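# Load two pipette tip boxes onto the pipetting robot deck

## Task

Fetch both pipette tip boxes from the supply shelving and set each one into one of the two vacant slots on the deck of the pipetting robot, which stands on the shelved bench. Each box must finish with its cover completely closed on top, and every other piece of labware on the deck must still sit properly in its slot. Flipping a box, or letting a box or cover touch the floor, is a failure. The pedal bin and the stool may be moved. At the end the gripper must be open and the robot backed away, and the robot must not have fallen or be left leaning.

## Robot and tools

ROBOT. A Hello Robot Stretch 3 with a single arm: a two-wheel base (0.33 m long, 0.34 m wide), a lift riding on a mast, and a telescoping arm that reaches out to the robot's RIGHT side. The base cannot move sideways, so reaching further forward means driving. Turning in place pivots about the wheel midpoint, 0.05 m behind the front edge; with the arm in and wrist folded the swept radius is 0.28 m, and an unfolded level wrist reaches past that.

FRAMES. Base frame: origin on the floor between the drive wheels, x forward, y left, z up. hand_pose is reported in it, at the fingertip meeting point. Odometry frame is the base frame at scene start; heading is positive leftward, -3.142 to 3.142.

execute_actions takes "actions", a list run in order. Each action is {"robot": ..., "steps": n, "until": ...}; steps is 1 to 450 control steps at 30 per second (default 1). {"steps": n} alone just waits. An empty list only returns a state and images. If any part of a call is invalid or out of range, nothing in it runs.

"robot" holds one command, a list of up to 8 commands run in sequence, or {"stop": true} (brakes everything and clears the queue). A command may contain:
- "base": exactly one of {"translate_m": d} (metres, relative offset from where the base is when that command begins; forward positive; |d| at most 1) or {"rotate_rad": d} (radians, relative turn in place; left/counter-clockwise positive; |d| at most 3.2).
- "joints": absolute targets by name; unnamed joints keep their previous goal. Ranges: lift_m 0 to 1.1 (arm height on mast, m); arm_m 0 to 0.52 (extension, m); wrist_yaw_rad -1.345 to 4.42 (0 along the arm, positive toward the front, 3.0 folded over base); wrist_pitch_rad -1.57 to 0.451 (negative tips fingers down); wrist_roll_rad -2.911 to 2.911; gripper_m -0.089 to 0.179 (larger is wider; actual fingertip gap is about 0.007 less when nearly shut and 0.025 less when fully open, zero below 0.007); head_pan_rad -3.953 to 1.73 (-1.57 looks along the arm); head_tilt_rad -1.53 to 0.419 (negative looks down).
- "contact_limits": {"arm_m": effort %} from 1 to 100, the effort at which the arm halts; lower is gentler but too low halts immediately. It lasts until arm_m's next command.
- In a queue, {"pause_s": s} waits up to 15 s. Each queued command begins only after the previous one's motions all end "done" ("off_target" also passes for base and gripper_m).
Motions continue across actions and while you think. A new command takes over immediately and discards the remainder of an older queue.

"until" ends an action early. {"robot": {"status": "ended"}} fires when nothing reads "moving" and no queue is running (or at once if the command was refused). Fields can also be compared, e.g. "lift_m": [">", 0.3] or "base_status": ["!=", "moving"]; operators are =, !=, <, <=, >, >=. {"any": {"status": "ended"}} fires when any single motion or the queue finishes. Don't wait on exact equality of a reading.

zoom_image: {"camera": one of head_camera, nav_camera, wrist_camera, "region": [x0, y0, x1, y1]} in pixels of that camera's latest image, origin top-left, at most 504 by 504. head_camera and nav_camera move with head_pan_rad/head_tilt_rad; wrist_camera is on the gripper.

finished_scene: {"scene": number}; irreversible, and only once everything has stopped moving.

RESULTS. base_status shows progress in brackets (distance done of goal). joint_status per joint: moving, done, off_target (stopped short, may still push), contact_stop (lift or arm hit something and went slack), time_out, stopped, not_commanded, torque_fault (wrist servo off for 10 s, limp, goals refused). robot.on_its_own appears when the robot changed a goal itself, a joint is slack or off, a motor shows unusual resting effort, or base_tilt has shifted 3 degrees or more. refused:/dropped: lines name the rejected goal (counting from 0); replaced: is informational. motor_effort is in percent, with a bracketed peak; readings are noisy and biased. lidar_m gives 12 ranges in 30-degree sectors starting straight ahead and going counter-clockwise (4th left, 7th behind, 10th right), in a plane 0.17 m up. wrist_depth_mm and head_depth_mm are 7x7 median depth grids (head grid is sideways). Each result includes one image per camera, taken at the call's end.

SPEED. Full base speed (0.30 m/s, 1.9 rad/s) needs a stowed arm: lift_m under 0.30, arm_m under 0.03, wrist_yaw_rad over 2.54. Otherwise 0.10 m/s and 0.63 rad/s.

GRIPPING. Close to a gripper_m below the object's width to hold; smaller squeezes harder, but overgripping triggers a force reduction and things may slip. Release by opening at least 0.02 above where contact began. Neither the reading nor "done" proves you hold something; check images.

SAFETY. Fold/unfold the wrist (yaw to 3.0) only with lift_m 0.32 to 0.95, pitch -0.4, roll near 0; once folded lift_m may go to 0.25. With yaw below -0.4 keep pitch at -0.5 or lower. Pushing against something rigid with the gripper above about 0.45 m can tip the robot, as can a second push after a contact_stop, driving while holding or pressing on a fixed object, or catching furniture (worst in reverse). If tilted, reverse the last move in small steps, pull the gripper free, and lower lift_m to about 0.2 if needed. Avoid drops, slams and hard pushes; loose objects may occasionally be nudged by outside disturbances. Finish with everything at rest, gripper open and clear.

Each tool is called after "Emit:" as name(argument=value, ...) on one line, values as JSON.

## Session

Emit:
execute_actions(actions=[])

Scene clock: 0.00 s.
robot.base_odometry: x=+0.000 y=+0.000 heading=+0.000 (m, m, rad; robot's odometry frame)
robot.turned_by_wheels: +0.000 (rad since the last result)
robot.turned_by_imu: +0.000 (rad since the last result)
robot.base_tilt: forward=-1.0 right=+2.0 (deg)
robot.lidar_m: 2.30 1.79 1.68 2.15 1.73 2.53 1.12 1.03 1.04 1.31 1.84 1.85
robot.head_depth_mm: 1982 2571 2626 2656 2649 2606 2040 / 1999 2800 2905 2957 2960 2802 2035 / 1989 2845 2953 2960 3031 2901 2058 / 2026 2605 2670 2652 2674 2651 2057 / 1999 2405 2444 2488 2489 2509 2029 / 1991 2250 2243 2246 2277 2278 2017 / 1970 2082 2083 2129 2130 2167 2024
robot.base_status: not_commanded
robot.joint_positions: lift_m=+0.576 arm_m=-0.003 wrist_yaw_rad=+3.100 wrist_pitch_rad=-0.382 wrist_roll_rad=+0.009 gripper_m=+0.037 head_pan_rad=+0.012 head_tilt_rad=+0.014
robot.joint_goals: lift_m=+0.576 arm_m=-0.003 wrist_yaw_rad=+3.100 wrist_pitch_rad=-0.382 wrist_roll_rad=+0.009 gripper_m=+0.037 head_pan_rad=+0.012 head_tilt_rad=+0.014
robot.joint_status: lift_m=not_commanded arm_m=not_commanded wrist_yaw_rad=not_commanded wrist_pitch_rad=not_commanded wrist_roll_rad=not_commanded gripper_m=not_commanded head_pan_rad=not_commanded head_tilt_rad=not_commanded
robot.measured_speeds: translate_m=+0.000 rotate_rad=+0.000 lift_m=+0.000 arm_m=+0.000 wrist_yaw_rad=+0.000 wrist_pitch_rad=+0.000 wrist_roll_rad=+0.000 head_pan_rad=+0.000 head_tilt_rad=+0.000
robot: refusals=0 queue=idle queue_left=0
robot.motor_effort: left_wheel=+1 right_wheel=+0 lift_m=+37 arm_m=-1 wrist_yaw_rad=+0 wrist_pitch_rad=+4 wrist_roll_rad=+0 gripper_m=+0 head_pan_rad=+0 head_tilt_rad=+1 (%)
robot.hand_pose: x=-0.0118 y=+0.0863 z=+0.5965 quat_wxyz=(+0.149, +0.700, +0.119, +0.688) (m; robot's base frame)
robot.wrist_depth_mm: - - - - - - - / - - - - - - - / - - - - - - - / - - - - - - - / - - - - - - - / 874 857 902 894 - 842 858 / 758 763 726 750 761 737 750
pictures: head_camera (sideways: a quarter turn clockwise sets it upright), nav_camera (sideways: a quarter turn counterclockwise sets it upright), wrist_camera
Images, in order (width x height): head_camera 896x504, nav_camera 672x504, wrist_camera 644x364.

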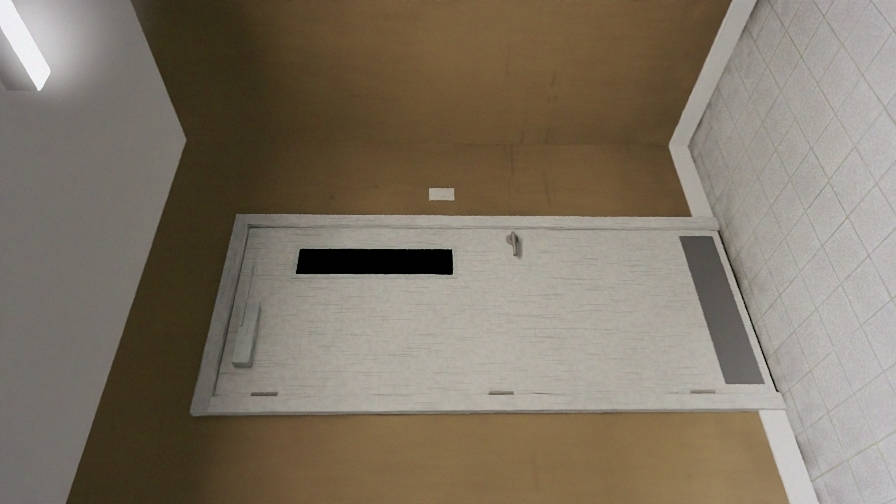

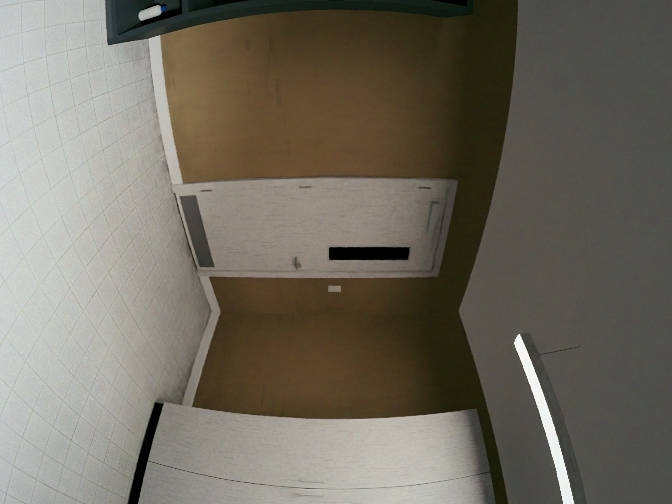

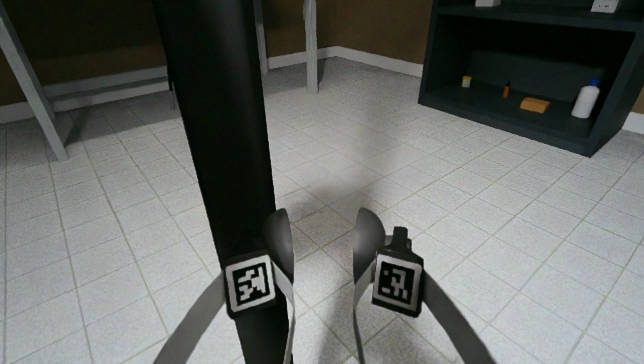

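Emit:
execute_actions(actions=[{"robot":{"joints":{"head_pan_rad":1.2,"head_tilt_rad":-0.35}},"steps":200,"until":{"robot":{"status":"ended"}}}])

Scene clock: 3.23 s.
robot.base_odometry: x=+0.000 y=+0.000 heading=+0.000 (m, m, rad; robot's odometry frame)
robot.turned_by_wheels: +0.000 (rad since the last result)
robot.turned_by_imu: +0.000 (rad since the last result)
robot.base_tilt: forward=-1.0 right=+2.0 (deg)
robot.lidar_m: 2.30 1.78 1.68 2.15 1.73 2.53 1.11 1.03 1.04 1.31 1.83 1.86
robot.head_depth_mm: 1769 1900 1951 1984 2052 1708 1375 / 1836 2007 2092 2144 2152 1711 1382 / 1977 2112 2261 2329 2160 1707 1375 / 1823 1986 2088 2320 2249 1700 1377 / 2290 2476 2694 2923 2283 1708 1370 / 2456 2665 2900 3079 2269 1702 1373 / 2649 2841 3038 3109 2258 1704 1372
robot.base_status: not_commanded
robot.joint_positions: lift_m=+0.576 arm_m=-0.003 wrist_yaw_rad=+3.100 wrist_pitch_rad=-0.382 wrist_roll_rad=+0.009 gripper_m=+0.037 head_pan_rad=+1.193 head_tilt_rad=-0.345
robot.joint_goals: lift_m=+0.576 arm_m=-0.003 wrist_yaw_rad=+3.100 wrist_pitch_rad=-0.382 wrist_roll_rad=+0.009 gripper_m=+0.037 head_pan_rad=+1.200 head_tilt_rad=-0.350
robot.joint_status: lift_m=not_commanded arm_m=not_commanded wrist_yaw_rad=not_commanded wrist_pitch_rad=not_commanded wrist_roll_rad=not_commanded gripper_m=not_commanded head_pan_rad=done head_tilt_rad=done
robot.measured_speeds: translate_m=+0.000 rotate_rad=+0.000 lift_m=+0.000 arm_m=+0.000 wrist_yaw_rad=+0.000 wrist_pitch_rad=+0.000 wrist_roll_rad=+0.000 head_pan_rad=+0.000 head_tilt_rad=+0.000
robot: refusals=0 queue=done queue_left=0
robot.motor_effort: left_wheel=+1(1) right_wheel=+0(0) lift_m=+37(37) arm_m=-1(1) wrist_yaw_rad=+0(0) wrist_pitch_rad=+4(4) wrist_roll_rad=+0(0) gripper_m=+0(0) head_pan_rad=+2(29) head_tilt_rad=-1(20) (%)
robot.hand_pose: x=-0.0118 y=+0.0863 z=+0.5965 quat_wxyz=(+0.149, +0.700, +0.119, +0.688) (m; robot's base frame)
robot.wrist_depth_mm: - - - - - - - / - - - - - - - / - - - - - - - / - - - - - - - / - - - - - - - / 891 870 892 856 - 855 850 / 774 760 737 755 754 754 755
pictures: head_camera (sideways: a quarter turn clockwise sets it upright), nav_camera (sideways: a quarter turn counterclockwise sets it upright), wrist_camera
camera_calibration (this result's frames):
head_camera: T_world_to_cam=[[-0.119211, -0.35217, -0.928313, 1.23137], [-0.927904, 0.372168, -0.0220295, 0.0361375], [0.353247, 0.858759, -0.371146, 0.436375], [0, 0, 0, 1]] pos_world=[0.0261761, 0.0454596, 1.30585]
nav_camera: T_world_to_cam=[[0.148908, 0.319589, 0.935782, -1.17172], [0.926911, -0.374774, -0.0195035, 0.0687311], [0.344474, 0.870291, -0.352038, 0.410729], [0, 0, 0, 1]] pos_world=[-0.0307132, 0.0427759, 1.24241]
wrist_camera: T_world_to_cam=[[0.999008, -0.0404865, -0.0185218, 0.0298352], [-0.0367131, -0.513773, -0.85714, 0.590859], [0.0251866, 0.85697, -0.51475, 0.400001], [0, 0, 0, 1]] pos_world=[-0.018188, -0.038013, 0.712902]
Images, in order (width x height): head_camera 896x504, nav_camera 672x504, wrist_camera 644x364.

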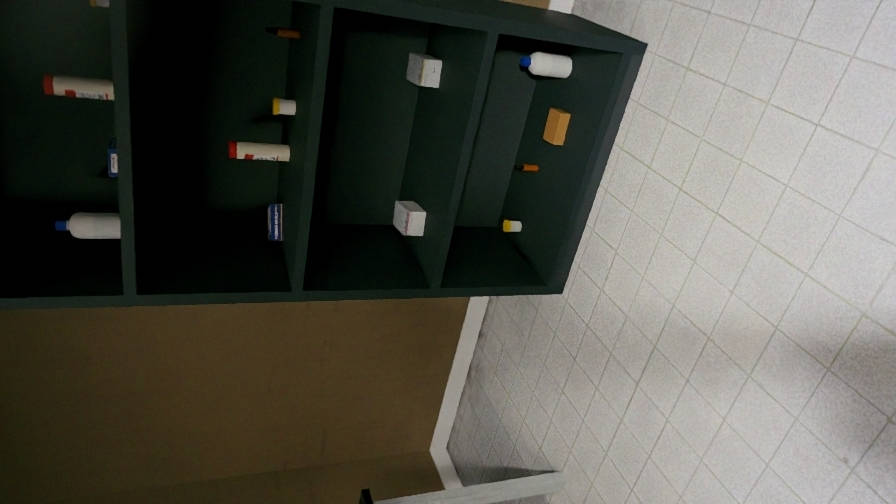

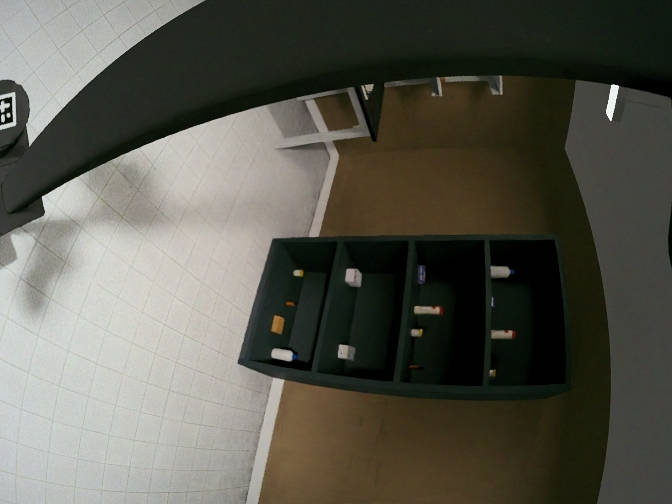

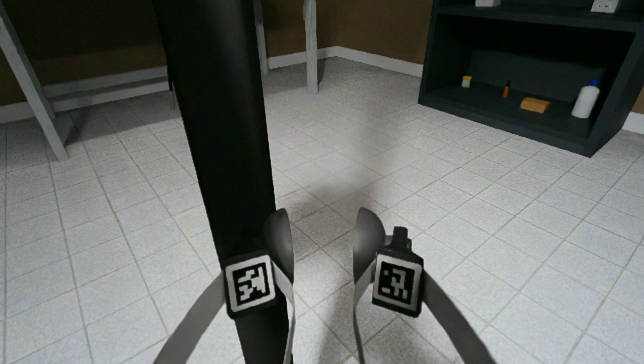

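Emit:
zoom_image(camera="head_camera", region=[340, 30, 500, 260])

Emit:
execute_actions(actions=[{"robot":{"joints":{"head_pan_rad":-3.9,"head_tilt_rad":-0.3}},"steps":300,"until":{"robot":{"status":"ended"}}}])

Region (340, 30, 500, 260) of head_camera's 896x504 image, scaled by 2.191, with more detail than that image has; it fills the left 351 columns of this view, and the rest is white.

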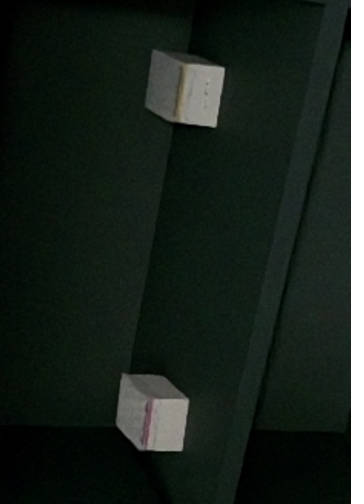

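Scene clock: 8.90 s.
robot.base_odometry: x=+0.000 y=+0.000 heading=+0.000 (m, m, rad; robot's odometry frame)
robot.turned_by_wheels: +0.000 (rad since the last result)
robot.turned_by_imu: +0.001 (rad since the last result)
robot.base_tilt: forward=-1.0 right=+2.0 (deg)
robot.lidar_m: 2.30 1.79 1.68 2.15 1.73 2.53 1.11 1.03 1.04 1.31 1.83 1.86
robot.head_depth_mm: - - - - - - - / 2093 2282 2424 - - - - / 2166 2302 2438 1991 2294 1761 1412 / 2207 2348 2496 2734 2416 1790 1405 / 2239 2409 2567 2806 2366 1781 1401 / 2264 2410 2638 2797 2406 1769 1403 / 2300 2485 2695 2925 2393 1777 1401
robot.base_status: not_commanded
robot.joint_positions: lift_m=+0.576 arm_m=-0.003 wrist_yaw_rad=+3.100 wrist_pitch_rad=-0.382 wrist_roll_rad=+0.009 gripper_m=+0.037 head_pan_rad=-3.893 head_tilt_rad=-0.310
robot.joint_goals: lift_m=+0.576 arm_m=-0.003 wrist_yaw_rad=+3.100 wrist_pitch_rad=-0.382 wrist_roll_rad=+0.009 gripper_m=+0.037 head_pan_rad=-3.900 head_tilt_rad=-0.300
robot.joint_status: lift_m=not_commanded arm_m=not_commanded wrist_yaw_rad=not_commanded wrist_pitch_rad=not_commanded wrist_roll_rad=not_commanded gripper_m=not_commanded head_pan_rad=done head_tilt_rad=done
robot.measured_speeds: translate_m=+0.000 rotate_rad=+0.000 lift_m=+0.000 arm_m=+0.000 wrist_yaw_rad=+0.000 wrist_pitch_rad=+0.000 wrist_roll_rad=+0.000 head_pan_rad=+0.000 head_tilt_rad=+0.000
robot: refusals=0 queue=done queue_left=0
robot.motor_effort: left_wheel=+1(1) right_wheel=-1(0) lift_m=+37(37) arm_m=-1(1) wrist_yaw_rad=+0(0) wrist_pitch_rad=+4(4) wrist_roll_rad=+0(0) gripper_m=+0(0) head_pan_rad=-2(28) head_tilt_rad=+5(10) (%)
robot.hand_pose: x=-0.0118 y=+0.0863 z=+0.5965 quat_wxyz=(+0.149, +0.700, +0.119, +0.688) (m; robot's base frame)
robot.wrist_depth_mm: - - - - - - - / - - - - - - - / - - - - - - - / - - - - - - - / - - - - - - - / 885 888 915 846 - 868 857 / 751 758 746 747 748 745 748
pictures: head_camera (sideways: a quarter turn clockwise sets it upright), nav_camera (sideways: a quarter turn counterclockwise sets it upright), wrist_camera
camera_calibration (this result's frames):
head_camera: T_world_to_cam=[[0.260292, -0.216809, -0.940873, 1.24545], [-0.685395, -0.727842, -0.0218947, 0.0344837], [-0.68006, 0.650569, -0.338051, 0.399608], [0, 0, 0, 1]] pos_world=[-0.0287866, 0.0351495, 1.30765]
nav_camera: T_world_to_cam=[[-0.218943, 0.232413, 0.947654, -1.18498], [0.686384, 0.726973, -0.019711, 0.0704693], [-0.693499, 0.646138, -0.31869, 0.373661], [0, 0, 0, 1]] pos_world=[-0.0486785, -0.0172608, 1.24342]
wrist_camera: T_world_to_cam=[[0.999008, -0.0404863, -0.0185218, 0.0298352], [-0.0367129, -0.513773, -0.85714, 0.590859], [0.0251864, 0.85697, -0.51475, 0.400001], [0, 0, 0, 1]] pos_world=[-0.018188, -0.038013, 0.712902]
Images, in order (width x height): head_camera 896x504, nav_camera 672x504, wrist_camera 644x364.

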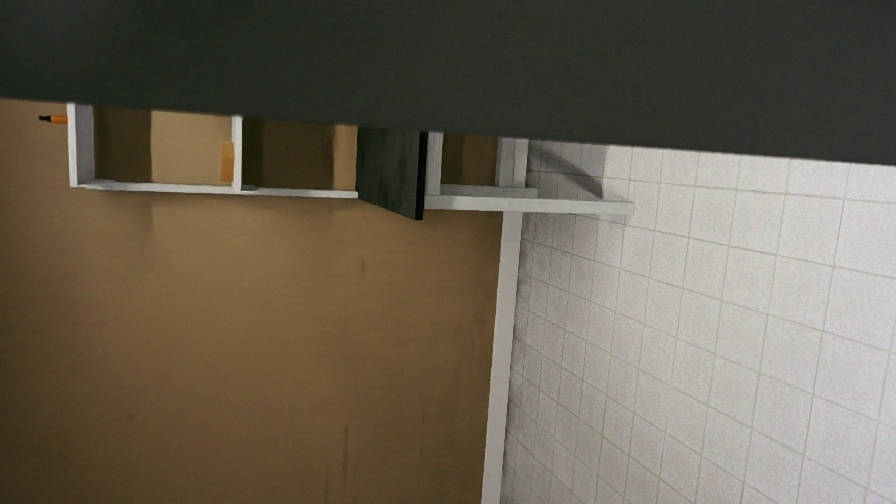

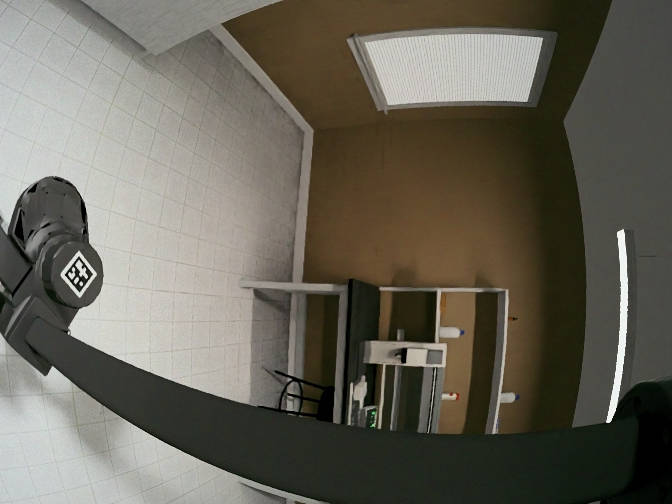

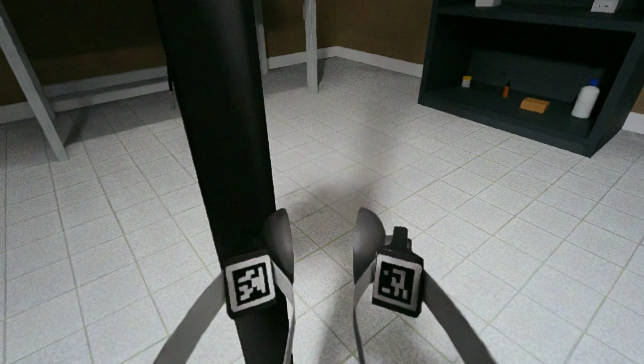

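Emit:
execute_actions(actions=[{"robot":{"joints":{"lift_m":0.28,"wrist_pitch_rad":-0.4,"head_pan_rad":1.3,"head_tilt_rad":-0.25}},"steps":300,"until":{"robot":{"lift_m_status":["!=","moving"]}}},{"robot":{"base":{"rotate_rad":0.695}},"steps":300,"until":{"robot":{"status":"ended"}}}])

Scene clock: 28.23 s.
robot.base_odometry: x=+0.000 y=+0.000 heading=+0.695 (m, m, rad; robot's odometry frame)
robot.turned_by_wheels: +0.695 (rad since the last result)
robot.turned_by_imu: +0.699 (rad since the last result)
robot.base_tilt: forward=-1.1 right=+1.9 (deg)
robot.lidar_m: 1.68 2.00 2.12 1.73 2.21 1.06 1.03 1.08 1.53 1.84 1.93 2.21
robot.head_depth_mm: 2424 2596 2761 2433 2500 1883 1470 / 2343 2520 2635 2400 2626 1891 1472 / 2278 2442 2580 2125 2467 1878 1468 / 2211 2373 2527 2133 2450 1873 1462 / 2160 2311 1932 2026 2605 1891 1473 / 2129 2252 2377 2147 2560 1879 1487 / 2091 2180 2304 2448 2489 1872 1481
robot.base_status: done (rotate_rad +0.6949 of +0.6950)
robot.joint_positions: lift_m=+0.280 arm_m=-0.003 wrist_yaw_rad=+3.100 wrist_pitch_rad=-0.413 wrist_roll_rad=+0.009 gripper_m=+0.037 head_pan_rad=+1.293 head_tilt_rad=-0.260
robot.joint_goals: lift_m=+0.280 arm_m=-0.003 wrist_yaw_rad=+3.100 wrist_pitch_rad=-0.400 wrist_roll_rad=+0.009 gripper_m=+0.037 head_pan_rad=+1.300 head_tilt_rad=-0.250
robot.joint_status: lift_m=done arm_m=not_commanded wrist_yaw_rad=not_commanded wrist_pitch_rad=done wrist_roll_rad=not_commanded gripper_m=not_commanded head_pan_rad=done head_tilt_rad=done
robot.measured_speeds: translate_m=+0.000 rotate_rad=+0.000 lift_m=+0.000 arm_m=+0.000 wrist_yaw_rad=+0.000 wrist_pitch_rad=+0.000 wrist_roll_rad=+0.000 head_pan_rad=+0.000 head_tilt_rad=+0.000
robot: refusals=0 queue=done queue_left=0
robot.motor_effort: left_wheel=-2(10) right_wheel=+3(11) lift_m=+31(38) arm_m=-1(1) wrist_yaw_rad=+0(1) wrist_pitch_rad=+4(5) wrist_roll_rad=+0(0) gripper_m=+0(0) head_pan_rad=+3(29) head_tilt_rad=+6(10) (%)
robot.hand_pose: x=-0.0119 y=+0.0825 z=+0.2941 quat_wxyz=(+0.160, +0.698, +0.130, +0.686) (m; robot's base frame)
robot.wrist_depth_mm: - - - - - - - / - - - - - - - / 940 953 - 939 953 928 928 / 739 732 - 724 722 720 707 / 598 597 582 587 588 587 579 / 498 518 - 523 - 486 485 / 451 - - - 427 428 426
pictures: head_camera (sideways: a quarter turn clockwise sets it upright), nav_camera (sideways: a quarter turn counterclockwise sets it upright), wrist_camera
camera_calibration (this result's frames):
head_camera: T_world_to_cam=[[-0.061251, -0.28471, -0.956655, 1.26801], [-0.959962, 0.27929, -0.0216566, 0.0358501], [0.27335, 0.917026, -0.290417, 0.331799], [0, 0, 0, 1]] pos_world=[0.0213845, 0.0467348, 1.31019]
nav_camera: T_world_to_cam=[[0.0939028, 0.254717, 0.962445, -1.20621], [0.960212, -0.278558, -0.0199627, 0.0691279], [0.263012, 0.926026, -0.27074, 0.305419], [0, 0, 0, 1]] pos_world=[-0.0334402, 0.0436718, 1.24498]
wrist_camera: T_world_to_cam=[[0.998983, -0.0410892, -0.0185434, 0.0242877], [-0.037825, -0.540235, -0.840664, 0.32703], [0.0245245, 0.84051, -0.54124, 0.256728], [0, 0, 0, 1]] pos_world=[-0.0181893, -0.038112, 0.414324]
Images, in order (width x height): head_camera 896x504, nav_camera 672x504, wrist_camera 644x364.

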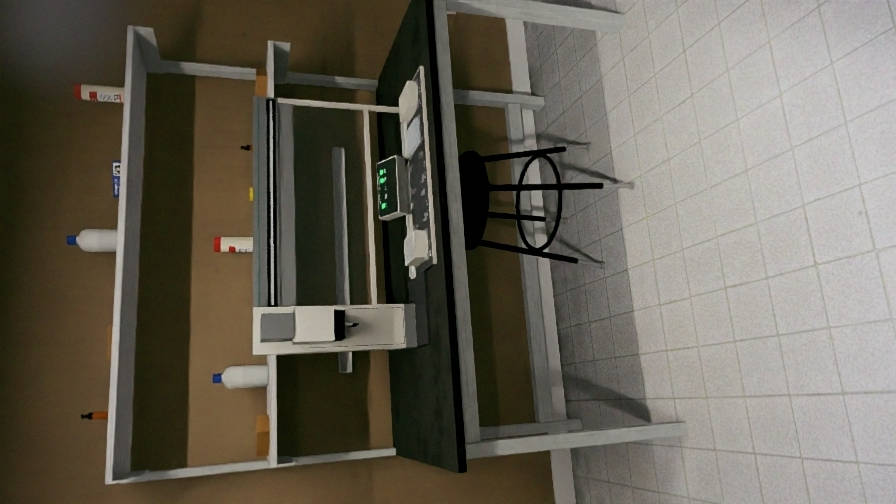

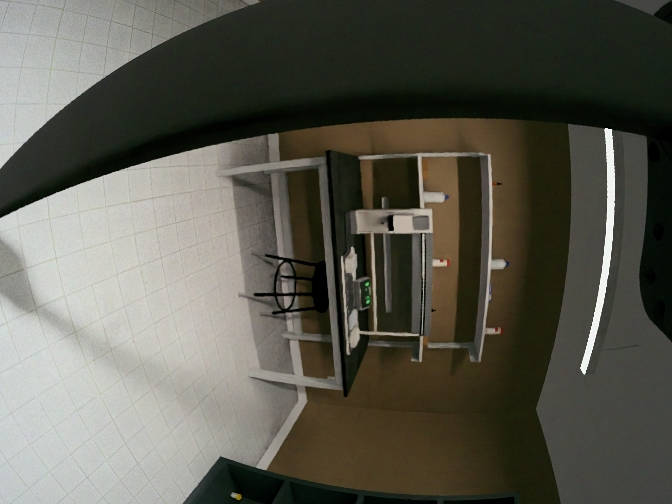

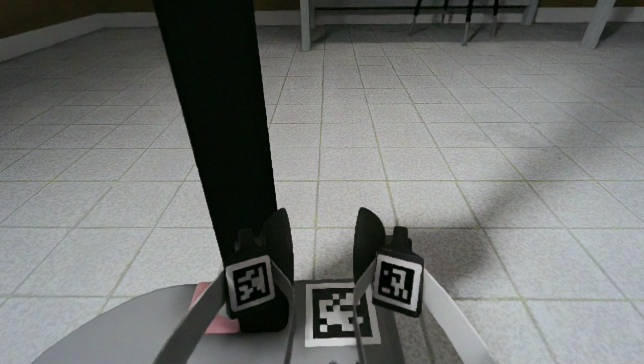

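Emit:
zoom_image(camera="head_camera", region=[340, 50, 480, 300])

Region (340, 50, 480, 300) of head_camera's 896x504 image, scaled by 2.016, with more detail than that image has; it fills the left 282 columns of this view, and the rest is white.

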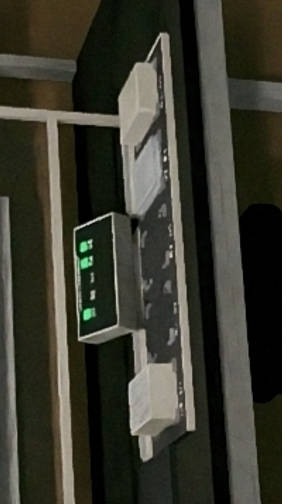

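Emit:
execute_actions(actions=[{"robot":[{"base":{"rotate_rad":0.27},"joints":{"head_pan_rad":-1.57,"head_tilt_rad":-0.7}},{"base":{"translate_m":0.6}},{"base":{"translate_m":0.59}},{"base":{"rotate_rad":1.30}},{"joints":{"lift_m":0.6}},{"joints":{"wrist_yaw_rad":0.0}},{"joints":{"wrist_pitch_rad":0.0,"gripper_m":0.17}}],"steps":450,"until":{"robot":{"status":"ended"}}},{"steps":450,"until":{"robot":{"status":"ended"}}}])

Scene clock: 62.00 s.
robot.base_odometry: x=+0.678 y=+0.978 heading=+2.265 (m, m, rad; robot's odometry frame)
robot.turned_by_wheels: +1.570 (rad since the last result)
robot.turned_by_imu: +1.583 (rad since the last result)
robot.base_tilt: forward=-1.1 right=+2.0 (deg)
robot.lidar_m: 1.36 1.80 2.84 2.17 2.28 2.26 2.22 1.37 0.54 0.54 0.90 0.91
robot.head_depth_mm: 418 487 1099 1304 1506 1320 1152 / 587 569 557 694 1486 1326 1179 / 812 776 606 1046 910 1221 1166 / 816 737 605 1080 932 1275 1138 / 818 780 605 1078 932 1236 1142 / 823 729 606 1113 938 1248 1147 / 825 736 606 1118 937 1243 1144
robot.base_status: done (rotate_rad +1.2999 of +1.3000)
robot.joint_positions: lift_m=+0.600 arm_m=-0.003 wrist_yaw_rad=+0.002 wrist_pitch_rad=-0.025 wrist_roll_rad=+0.009 gripper_m=+0.170 head_pan_rad=-1.563 head_tilt_rad=-0.692
robot.joint_goals: lift_m=+0.600 arm_m=-0.003 wrist_yaw_rad=+0.000 wrist_pitch_rad=+0.000 wrist_roll_rad=+0.009 gripper_m=+0.170 head_pan_rad=-1.570 head_tilt_rad=-0.700
robot.joint_status: lift_m=done arm_m=not_commanded wrist_yaw_rad=done wrist_pitch_rad=done wrist_roll_rad=not_commanded gripper_m=done head_pan_rad=done head_tilt_rad=done
robot.measured_speeds: translate_m=+0.000 rotate_rad=+0.000 lift_m=+0.000 arm_m=+0.000 wrist_yaw_rad=+0.000 wrist_pitch_rad=+0.000 wrist_roll_rad=+0.000 head_pan_rad=+0.000 head_tilt_rad=+0.000
robot: refusals=0 queue=done queue_left=0
robot.motor_effort: left_wheel=-2(11) right_wheel=+3(13) lift_m=+43(44) arm_m=-1(1) wrist_yaw_rad=-2(2) wrist_pitch_rad=+8(8) wrist_roll_rad=+0(1) gripper_m=+0(95) head_pan_rad=+0(28) head_tilt_rad=-4(24) (%)
robot.hand_pose: x=-0.0210 y=-0.3980 z=+0.7079 quat_wxyz=(+0.704, +0.010, -0.710, -0.009) (m; robot's base frame)
robot.wrist_depth_mm: 702 702 679 669 427 253 666 / 733 732 721 704 432 262 683 / 755 743 735 725 430 716 712 / 802 760 765 729 426 744 732 / 625 713 648 596 429 289 758 / 479 463 458 453 406 298 791 / 346 349 362 359 335 838 822
pictures: head_camera (sideways: a quarter turn clockwise sets it upright), nav_camera (sideways: a quarter turn counterclockwise sets it upright), wrist_camera
camera_calibration (this result's frames):
head_camera: T_world_to_cam=[[-0.0241759, 0.664278, -0.747095, 0.994479], [0.999691, 0.0117735, -0.0218815, 0.0241765], [-0.00573951, -0.747393, -0.664357, 0.820058], [0, 0, 0, 1]] pos_world=[0.00458013, -0.0479892, 1.28831]
nav_camera: T_world_to_cam=[[-0.0155661, -0.648941, 0.76068, -0.942371], [-0.999856, 0.00495007, -0.0162375, 0.0762243], [0.00677175, -0.760823, -0.648924, 0.799074], [0, 0, 0, 1]] pos_world=[0.0561332, -0.00396645, 1.23662]
wrist_camera: T_world_to_cam=[[-0.999812, -0.00942809, -0.0169624, -0.009191], [0.014945, 0.18352, -0.982902, 0.804878], [0.0123798, -0.982971, -0.183344, -0.0945246], [0, 0, 0, 1]] pos_world=[-0.020048, -0.240712, 0.77363]
Images, in order (width x height): head_camera 896x504, nav_camera 672x504, wrist_camera 644x364.

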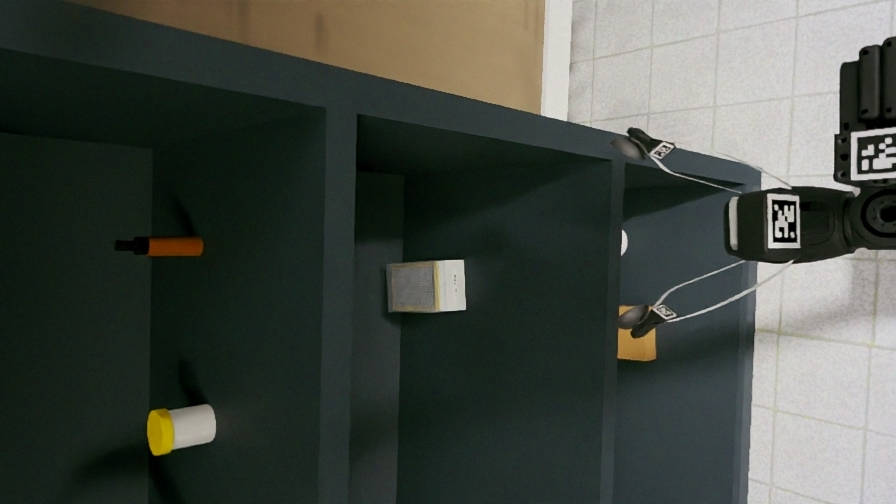

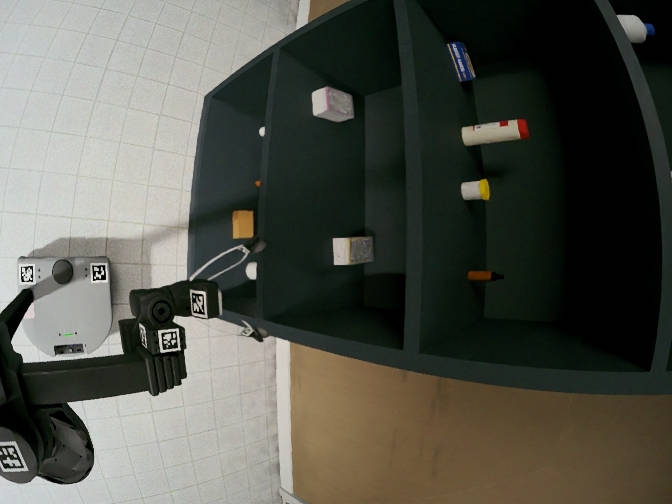

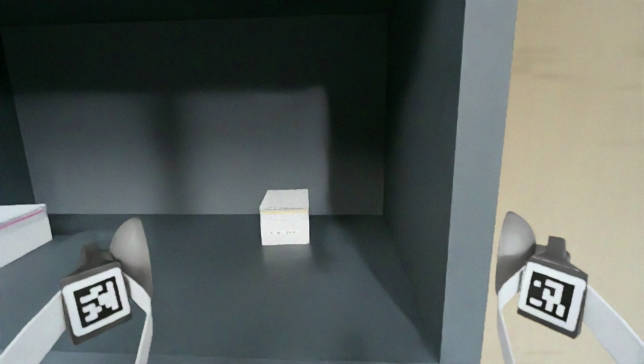

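Emit:
execute_actions(actions=[{"robot":[{"base":{"rotate_rad":-0.87},"joints":{"lift_m":0.5}},{"base":{"translate_m":0.118}},{"base":{"rotate_rad":0.84}},{"joints":{"arm_m":0.2,"wrist_pitch_rad":0.025}}],"steps":450,"until":{"robot":{"status":"ended"}}}])

Scene clock: 88.37 s.
robot.base_odometry: x=+0.699 y=+1.094 heading=+2.235 (m, m, rad; robot's odometry frame)
robot.turned_by_wheels: -0.030 (rad since the last result)
robot.turned_by_imu: -0.028 (rad since the last result)
robot.base_tilt: forward=-1.1 right=+1.9 (deg)
robot.lidar_m: 1.27 1.85 1.85 2.25 2.35 2.37 2.32 1.29 0.47 0.68 0.79 0.79
robot.head_depth_mm: 559 554 517 550 710 1316 1140 / 725 734 557 759 833 887 1170 / 739 736 558 1045 907 - 1119 / 736 779 557 995 931 1196 1123 / 737 777 557 1053 907 1194 1128 / 739 738 558 1048 909 1200 1137 / 738 778 558 1054 910 1184 1137
robot.base_status: done (rotate_rad +0.8398 of +0.8400)
robot.joint_positions: lift_m=+0.500 arm_m=+0.200 wrist_yaw_rad=+0.000 wrist_pitch_rad=+0.001 wrist_roll_rad=+0.009 gripper_m=+0.170 head_pan_rad=-1.563 head_tilt_rad=-0.692
robot.joint_goals: lift_m=+0.500 arm_m=+0.200 wrist_yaw_rad=+0.000 wrist_pitch_rad=+0.025 wrist_roll_rad=+0.009 gripper_m=+0.170 head_pan_rad=-1.570 head_tilt_rad=-0.700
robot.joint_status: lift_m=done arm_m=done wrist_yaw_rad=done wrist_pitch_rad=done wrist_roll_rad=not_commanded gripper_m=done head_pan_rad=done head_tilt_rad=done
robot.measured_speeds: translate_m=+0.000 rotate_rad=+0.000 lift_m=+0.000 arm_m=+0.000 wrist_yaw_rad=+0.000 wrist_pitch_rad=+0.000 wrist_roll_rad=+0.000 head_pan_rad=+0.000 head_tilt_rad=+0.000
robot: refusals=0 queue=done queue_left=0
robot.motor_effort: left_wheel=-2(9) right_wheel=+4(9) lift_m=+31(43) arm_m=+5(7) wrist_yaw_rad=-1(1) wrist_pitch_rad=+7(7) wrist_roll_rad=+0(0) gripper_m=+0(0) head_pan_rad=-3(2) head_tilt_rad=-4(2) (%)
robot.hand_pose: x=-0.0213 y=-0.6009 z=+0.6151 quat_wxyz=(+0.704, +0.000, -0.710, +0.000) (m; robot's base frame)
robot.wrist_depth_mm: 417 424 414 410 406 315 206 / 433 424 421 423 419 314 207 / 440 447 444 439 436 313 207 / 463 459 459 447 443 320 207 / 420 460 380 288 403 343 209 / 311 288 288 283 280 279 189 / 211 214 217 217 215 215 194
pictures: head_camera (sideways: a quarter turn clockwise sets it upright), nav_camera (sideways: a quarter turn counterclockwise sets it upright), wrist_camera
camera_calibration (this result's frames):
head_camera: T_world_to_cam=[[-0.0241758, 0.664278, -0.747095, 0.994479], [0.999691, 0.0117734, -0.0218815, 0.0241765], [-0.0057396, -0.747393, -0.664357, 0.820058], [0, 0, 0, 1]] pos_world=[0.00458012, -0.0479892, 1.28831]
nav_camera: T_world_to_cam=[[-0.0155662, -0.648941, 0.76068, -0.942371], [-0.999856, 0.00495019, -0.0162375, 0.0762243], [0.00677166, -0.760823, -0.648924, 0.799074], [0, 0, 0, 1]] pos_world=[0.0561332, -0.00396644, 1.23662]
wrist_camera: T_world_to_cam=[[-0.999823, -0.00853962, -0.0167553, -0.0126125], [0.0152001, 0.157663, -0.987376, 0.738094], [0.0110735, -0.987456, -0.157506, -0.329624], [0, 0, 0, 1]] pos_world=[-0.0201792, -0.441967, 0.676648]
Images, in order (width x height): head_camera 896x504, nav_camera 672x504, wrist_camera 644x364.

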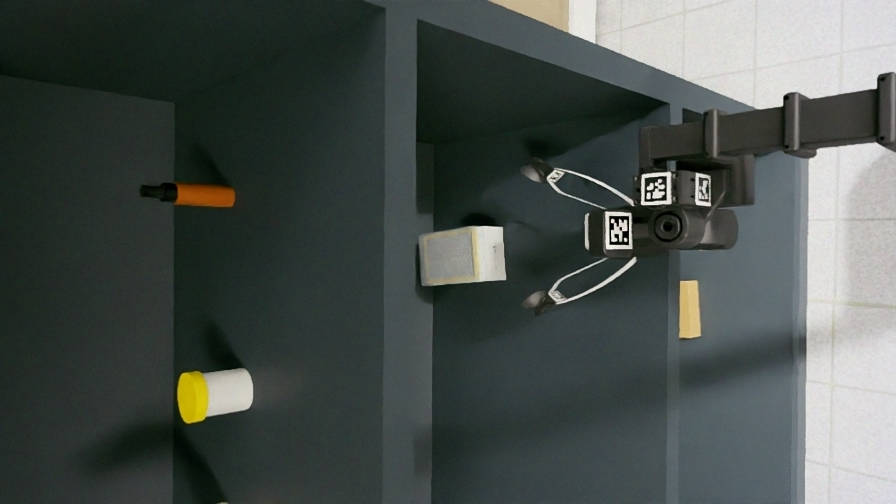

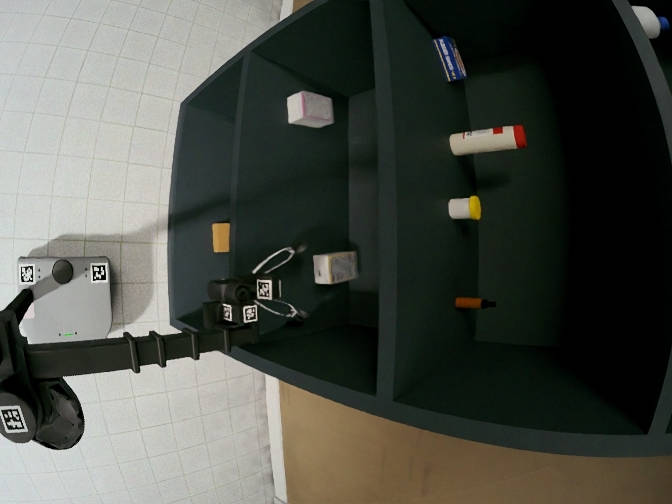

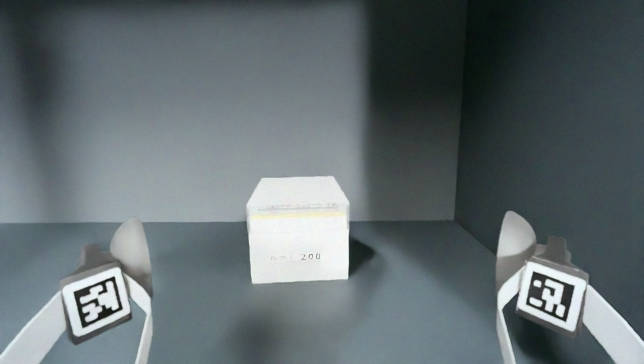

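Emit:
execute_actions(actions=[{"robot":[{"base":{"translate_m":0.015},"joints":{"lift_m":0.453,"wrist_yaw_rad":0.07}},{"joints":{"arm_m":0.33}}],"steps":450,"until":{"robot":{"status":"ended"}}}])

Scene clock: 97.40 s.
robot.base_odometry: x=+0.689 y=+1.106 heading=+2.235 (m, m, rad; robot's odometry frame)
robot.turned_by_wheels: +0.000 (rad since the last result)
robot.turned_by_imu: +0.001 (rad since the last result)
robot.base_tilt: forward=-1.1 right=+1.9 (deg)
robot.lidar_m: 1.25 1.46 1.84 2.25 2.35 2.38 2.34 1.29 0.48 0.68 0.78 0.78
robot.head_depth_mm: 605 600 535 564 687 1322 1146 / 735 756 557 819 866 882 1150 / 736 739 557 1050 908 - 1131 / 739 777 558 987 934 1202 1134 / 741 778 558 1045 909 1197 1138 / 737 737 558 1043 909 1198 1136 / 740 776 559 1046 910 1194 1145
robot.base_status: done (translate_m +0.0150 of +0.0150)
robot.joint_positions: lift_m=+0.461 arm_m=+0.200 wrist_yaw_rad=+0.069 wrist_pitch_rad=+0.046 wrist_roll_rad=+0.006 gripper_m=+0.170 head_pan_rad=-1.563 head_tilt_rad=-0.692
robot.joint_goals: lift_m=+0.461 arm_m=+0.200 wrist_yaw_rad=+0.070 wrist_pitch_rad=+0.025 wrist_roll_rad=+0.006 gripper_m=+0.170 head_pan_rad=-1.570 head_tilt_rad=-0.700
robot.joint_status: lift_m=contact_stop arm_m=done wrist_yaw_rad=done wrist_pitch_rad=done wrist_roll_rad=not_commanded gripper_m=done head_pan_rad=done head_tilt_rad=done
robot.measured_speeds: translate_m=+0.000 rotate_rad=+0.000 lift_m=+0.001 arm_m=+0.000 wrist_yaw_rad=+0.000 wrist_pitch_rad=+0.000 wrist_roll_rad=+0.000 head_pan_rad=+0.000 head_tilt_rad=+0.000
robot: refusals=0 queue=dropped queue_left=0
robot.on_its_own: lift_m is slack since a contact_stop, until your next command for it (your +0.453 is given up)
robot.motor_effort: left_wheel=-1(5) right_wheel=+2(9) lift_m=+36(36) arm_m=+3(5) wrist_yaw_rad=+0(2) wrist_pitch_rad=-6(13) wrist_roll_rad=+2(3) gripper_m=+0(0) head_pan_rad=-2(2) head_tilt_rad=-2(3) (%)
robot.hand_pose: x=-0.0037 y=-0.6012 z=+0.5871 quat_wxyz=(+0.704, +0.009, -0.709, +0.040) (m; robot's base frame)
robot.wrist_depth_mm: 456 444 432 426 414 398 259 / 467 456 446 426 415 408 258 / 474 468 454 441 428 415 258 / 492 474 461 374 434 412 258 / 371 408 362 285 325 352 256 / 260 238 238 235 234 233 228 / 169 174 177 176 176 174 165
pictures: head_camera (sideways: a quarter turn clockwise sets it upright), nav_camera (sideways: a quarter turn counterclockwise sets it upright), wrist_camera
dropped: robot: command 0 of its queue: lift_m: contact_stop
camera_calibration (this result's frames):
head_camera: T_world_to_cam=[[-0.0241721, 0.664314, -0.747063, 0.994437], [0.999691, 0.0117683, -0.0218813, 0.0241762], [-0.00574439, -0.747361, -0.664393, 0.820105], [0, 0, 0, 1]] pos_world=[0.00457982, -0.0479886, 1.28831]
nav_camera: T_world_to_cam=[[-0.0155698, -0.648977, 0.760648, -0.94233], [-0.999856, 0.00495706, -0.0162369, 0.0762235], [0.0067668, -0.760792, -0.648961, 0.799122], [0, 0, 0, 1]] pos_world=[0.0561331, -0.00396359, 1.23662]
wrist_camera: T_world_to_cam=[[-0.996877, -0.0778736, -0.0131437, -0.039199], [0.00422052, 0.113659, -0.993511, 0.68733], [0.0788622, -0.990463, -0.112976, -0.362225], [0, 0, 0, 1]] pos_world=[-0.0134116, -0.439945, 0.641431]
Images, in order (width x height): head_camera 896x504, nav_camera 672x504, wrist_camera 644x364.

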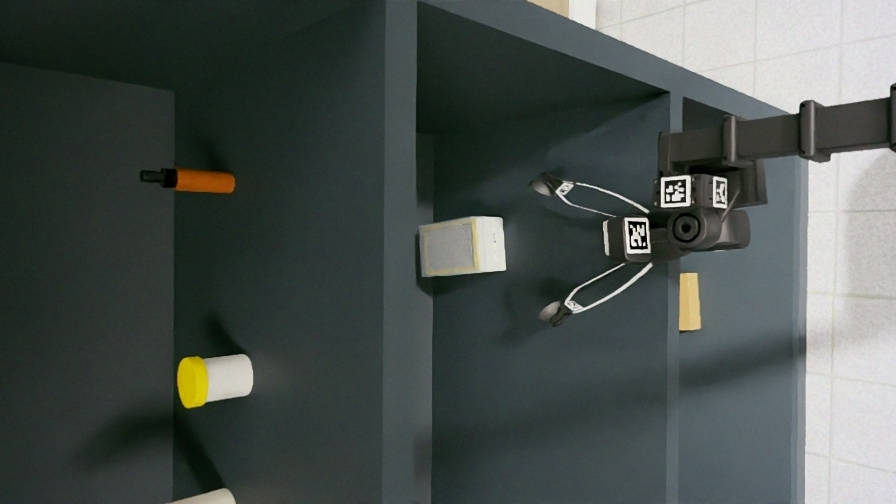

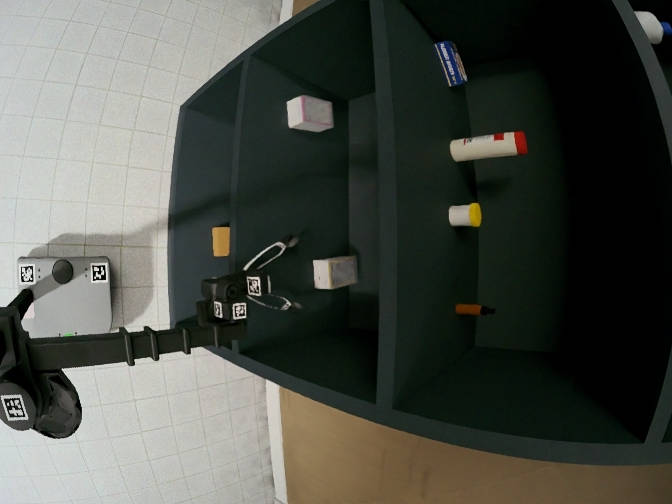

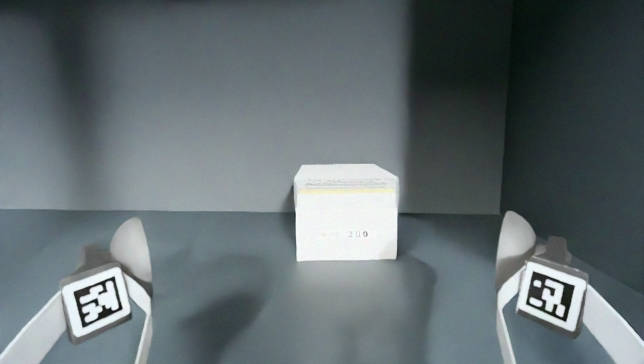

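Emit:
execute_actions(actions=[{"robot":[{"joints":{"lift_m":0.535}},{"joints":{"wrist_pitch_rad":-0.28}},{"joints":{"arm_m":0.33}}],"steps":450,"until":{"robot":{"status":"ended"}}}])

Scene clock: 106.47 s.
robot.base_odometry: x=+0.689 y=+1.106 heading=+2.235 (m, m, rad; robot's odometry frame)
robot.turned_by_wheels: +0.000 (rad since the last result)
robot.turned_by_imu: +0.001 (rad since the last result)
robot.base_tilt: forward=-1.0 right=+1.9 (deg)
robot.lidar_m: 1.25 1.46 1.84 2.25 2.35 2.38 2.34 1.29 0.48 0.68 0.78 0.78
robot.head_depth_mm: 605 600 534 562 685 1309 1149 / 736 760 556 819 834 866 - / 736 739 557 1049 - 1191 1120 / 737 778 557 988 888 1186 1125 / 738 778 559 1049 911 1191 1139 / 738 734 557 1047 911 1181 1141 / 740 776 559 1043 908 1186 1148
robot.base_status: done (translate_m +0.0150 of +0.0150)
robot.joint_positions: lift_m=+0.535 arm_m=+0.330 wrist_yaw_rad=+0.069 wrist_pitch_rad=-0.293 wrist_roll_rad=+0.006 gripper_m=+0.170 head_pan_rad=-1.563 head_tilt_rad=-0.692
robot.joint_goals: lift_m=+0.535 arm_m=+0.330 wrist_yaw_rad=+0.070 wrist_pitch_rad=-0.280 wrist_roll_rad=+0.006 gripper_m=+0.170 head_pan_rad=-1.570 head_tilt_rad=-0.700
robot.joint_status: lift_m=done arm_m=done wrist_yaw_rad=done wrist_pitch_rad=done wrist_roll_rad=not_commanded gripper_m=done head_pan_rad=done head_tilt_rad=done
robot.measured_speeds: translate_m=+0.000 rotate_rad=+0.000 lift_m=+0.000 arm_m=+0.000 wrist_yaw_rad=+0.000 wrist_pitch_rad=+0.000 wrist_roll_rad=+0.000 head_pan_rad=+0.000 head_tilt_rad=+0.000
robot: refusals=0 queue=done queue_left=0
robot.motor_effort: left_wheel=-1(1) right_wheel=+2(3) lift_m=+43(45) arm_m=+5(6) wrist_yaw_rad=+0(1) wrist_pitch_rad=+4(4) wrist_roll_rad=+2(2) gripper_m=+0(0) head_pan_rad=-2(3) head_tilt_rad=-4(2) (%)
robot.hand_pose: x=-0.0050 y=-0.7124 z=+0.5764 quat_wxyz=(+0.701, +0.127, -0.697, -0.080) (m; robot's base frame)
robot.wrist_depth_mm: 298 294 286 277 273 268 255 / 323 315 303 299 294 284 261 / 351 338 331 245 310 306 258 / 322 316 313 174 275 305 258 / 242 254 232 166 173 243 231 / 206 197 196 182 183 194 191 / - 163 165 165 164 164 159
pictures: head_camera (sideways: a quarter turn clockwise sets it upright), nav_camera (sideways: a quarter turn counterclockwise sets it upright), wrist_camera
camera_calibration (this result's frames):
head_camera: T_world_to_cam=[[-0.0241719, 0.664314, -0.747063, 0.994437], [0.999691, 0.0117681, -0.0218813, 0.0241762], [-0.00574457, -0.747361, -0.664393, 0.820105], [0, 0, 0, 1]] pos_world=[0.00457981, -0.0479886, 1.28831]
nav_camera: T_world_to_cam=[[-0.01557, -0.648977, 0.760648, -0.94233], [-0.999856, 0.0049573, -0.0162369, 0.0762235], [0.00676662, -0.760792, -0.648961, 0.799122], [0, 0, 0, 1]] pos_world=[0.0561331, -0.0039636, 1.23662]
wrist_camera: T_world_to_cam=[[-0.997223, -0.0727824, -0.015791, -0.0441629], [-0.0176472, 0.436913, -0.899331, 0.865231], [0.0723547, -0.896554, -0.436984, -0.219874], [0, 0, 0, 1]] pos_world=[-0.0128625, -0.578374, 0.68135]
Images, in order (width x height): head_camera 896x504, nav_camera 672x504, wrist_camera 644x364.

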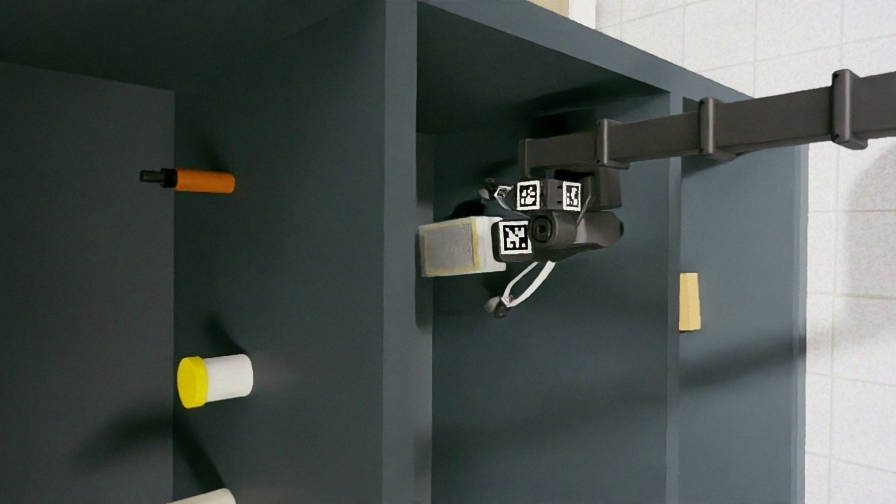

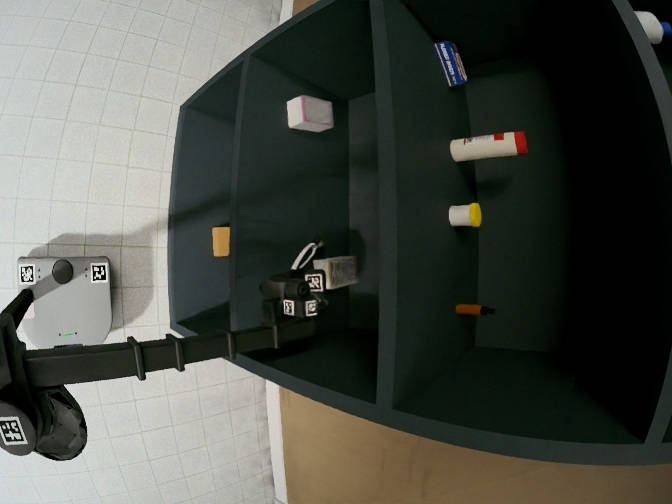

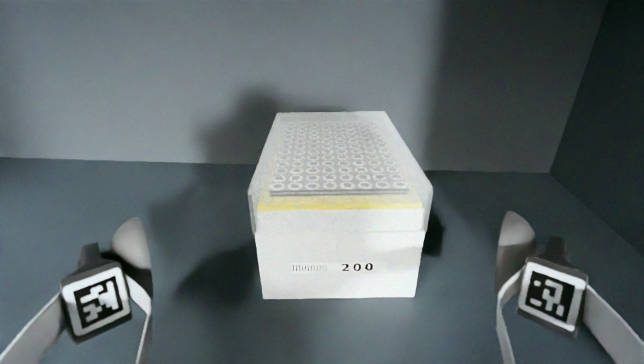

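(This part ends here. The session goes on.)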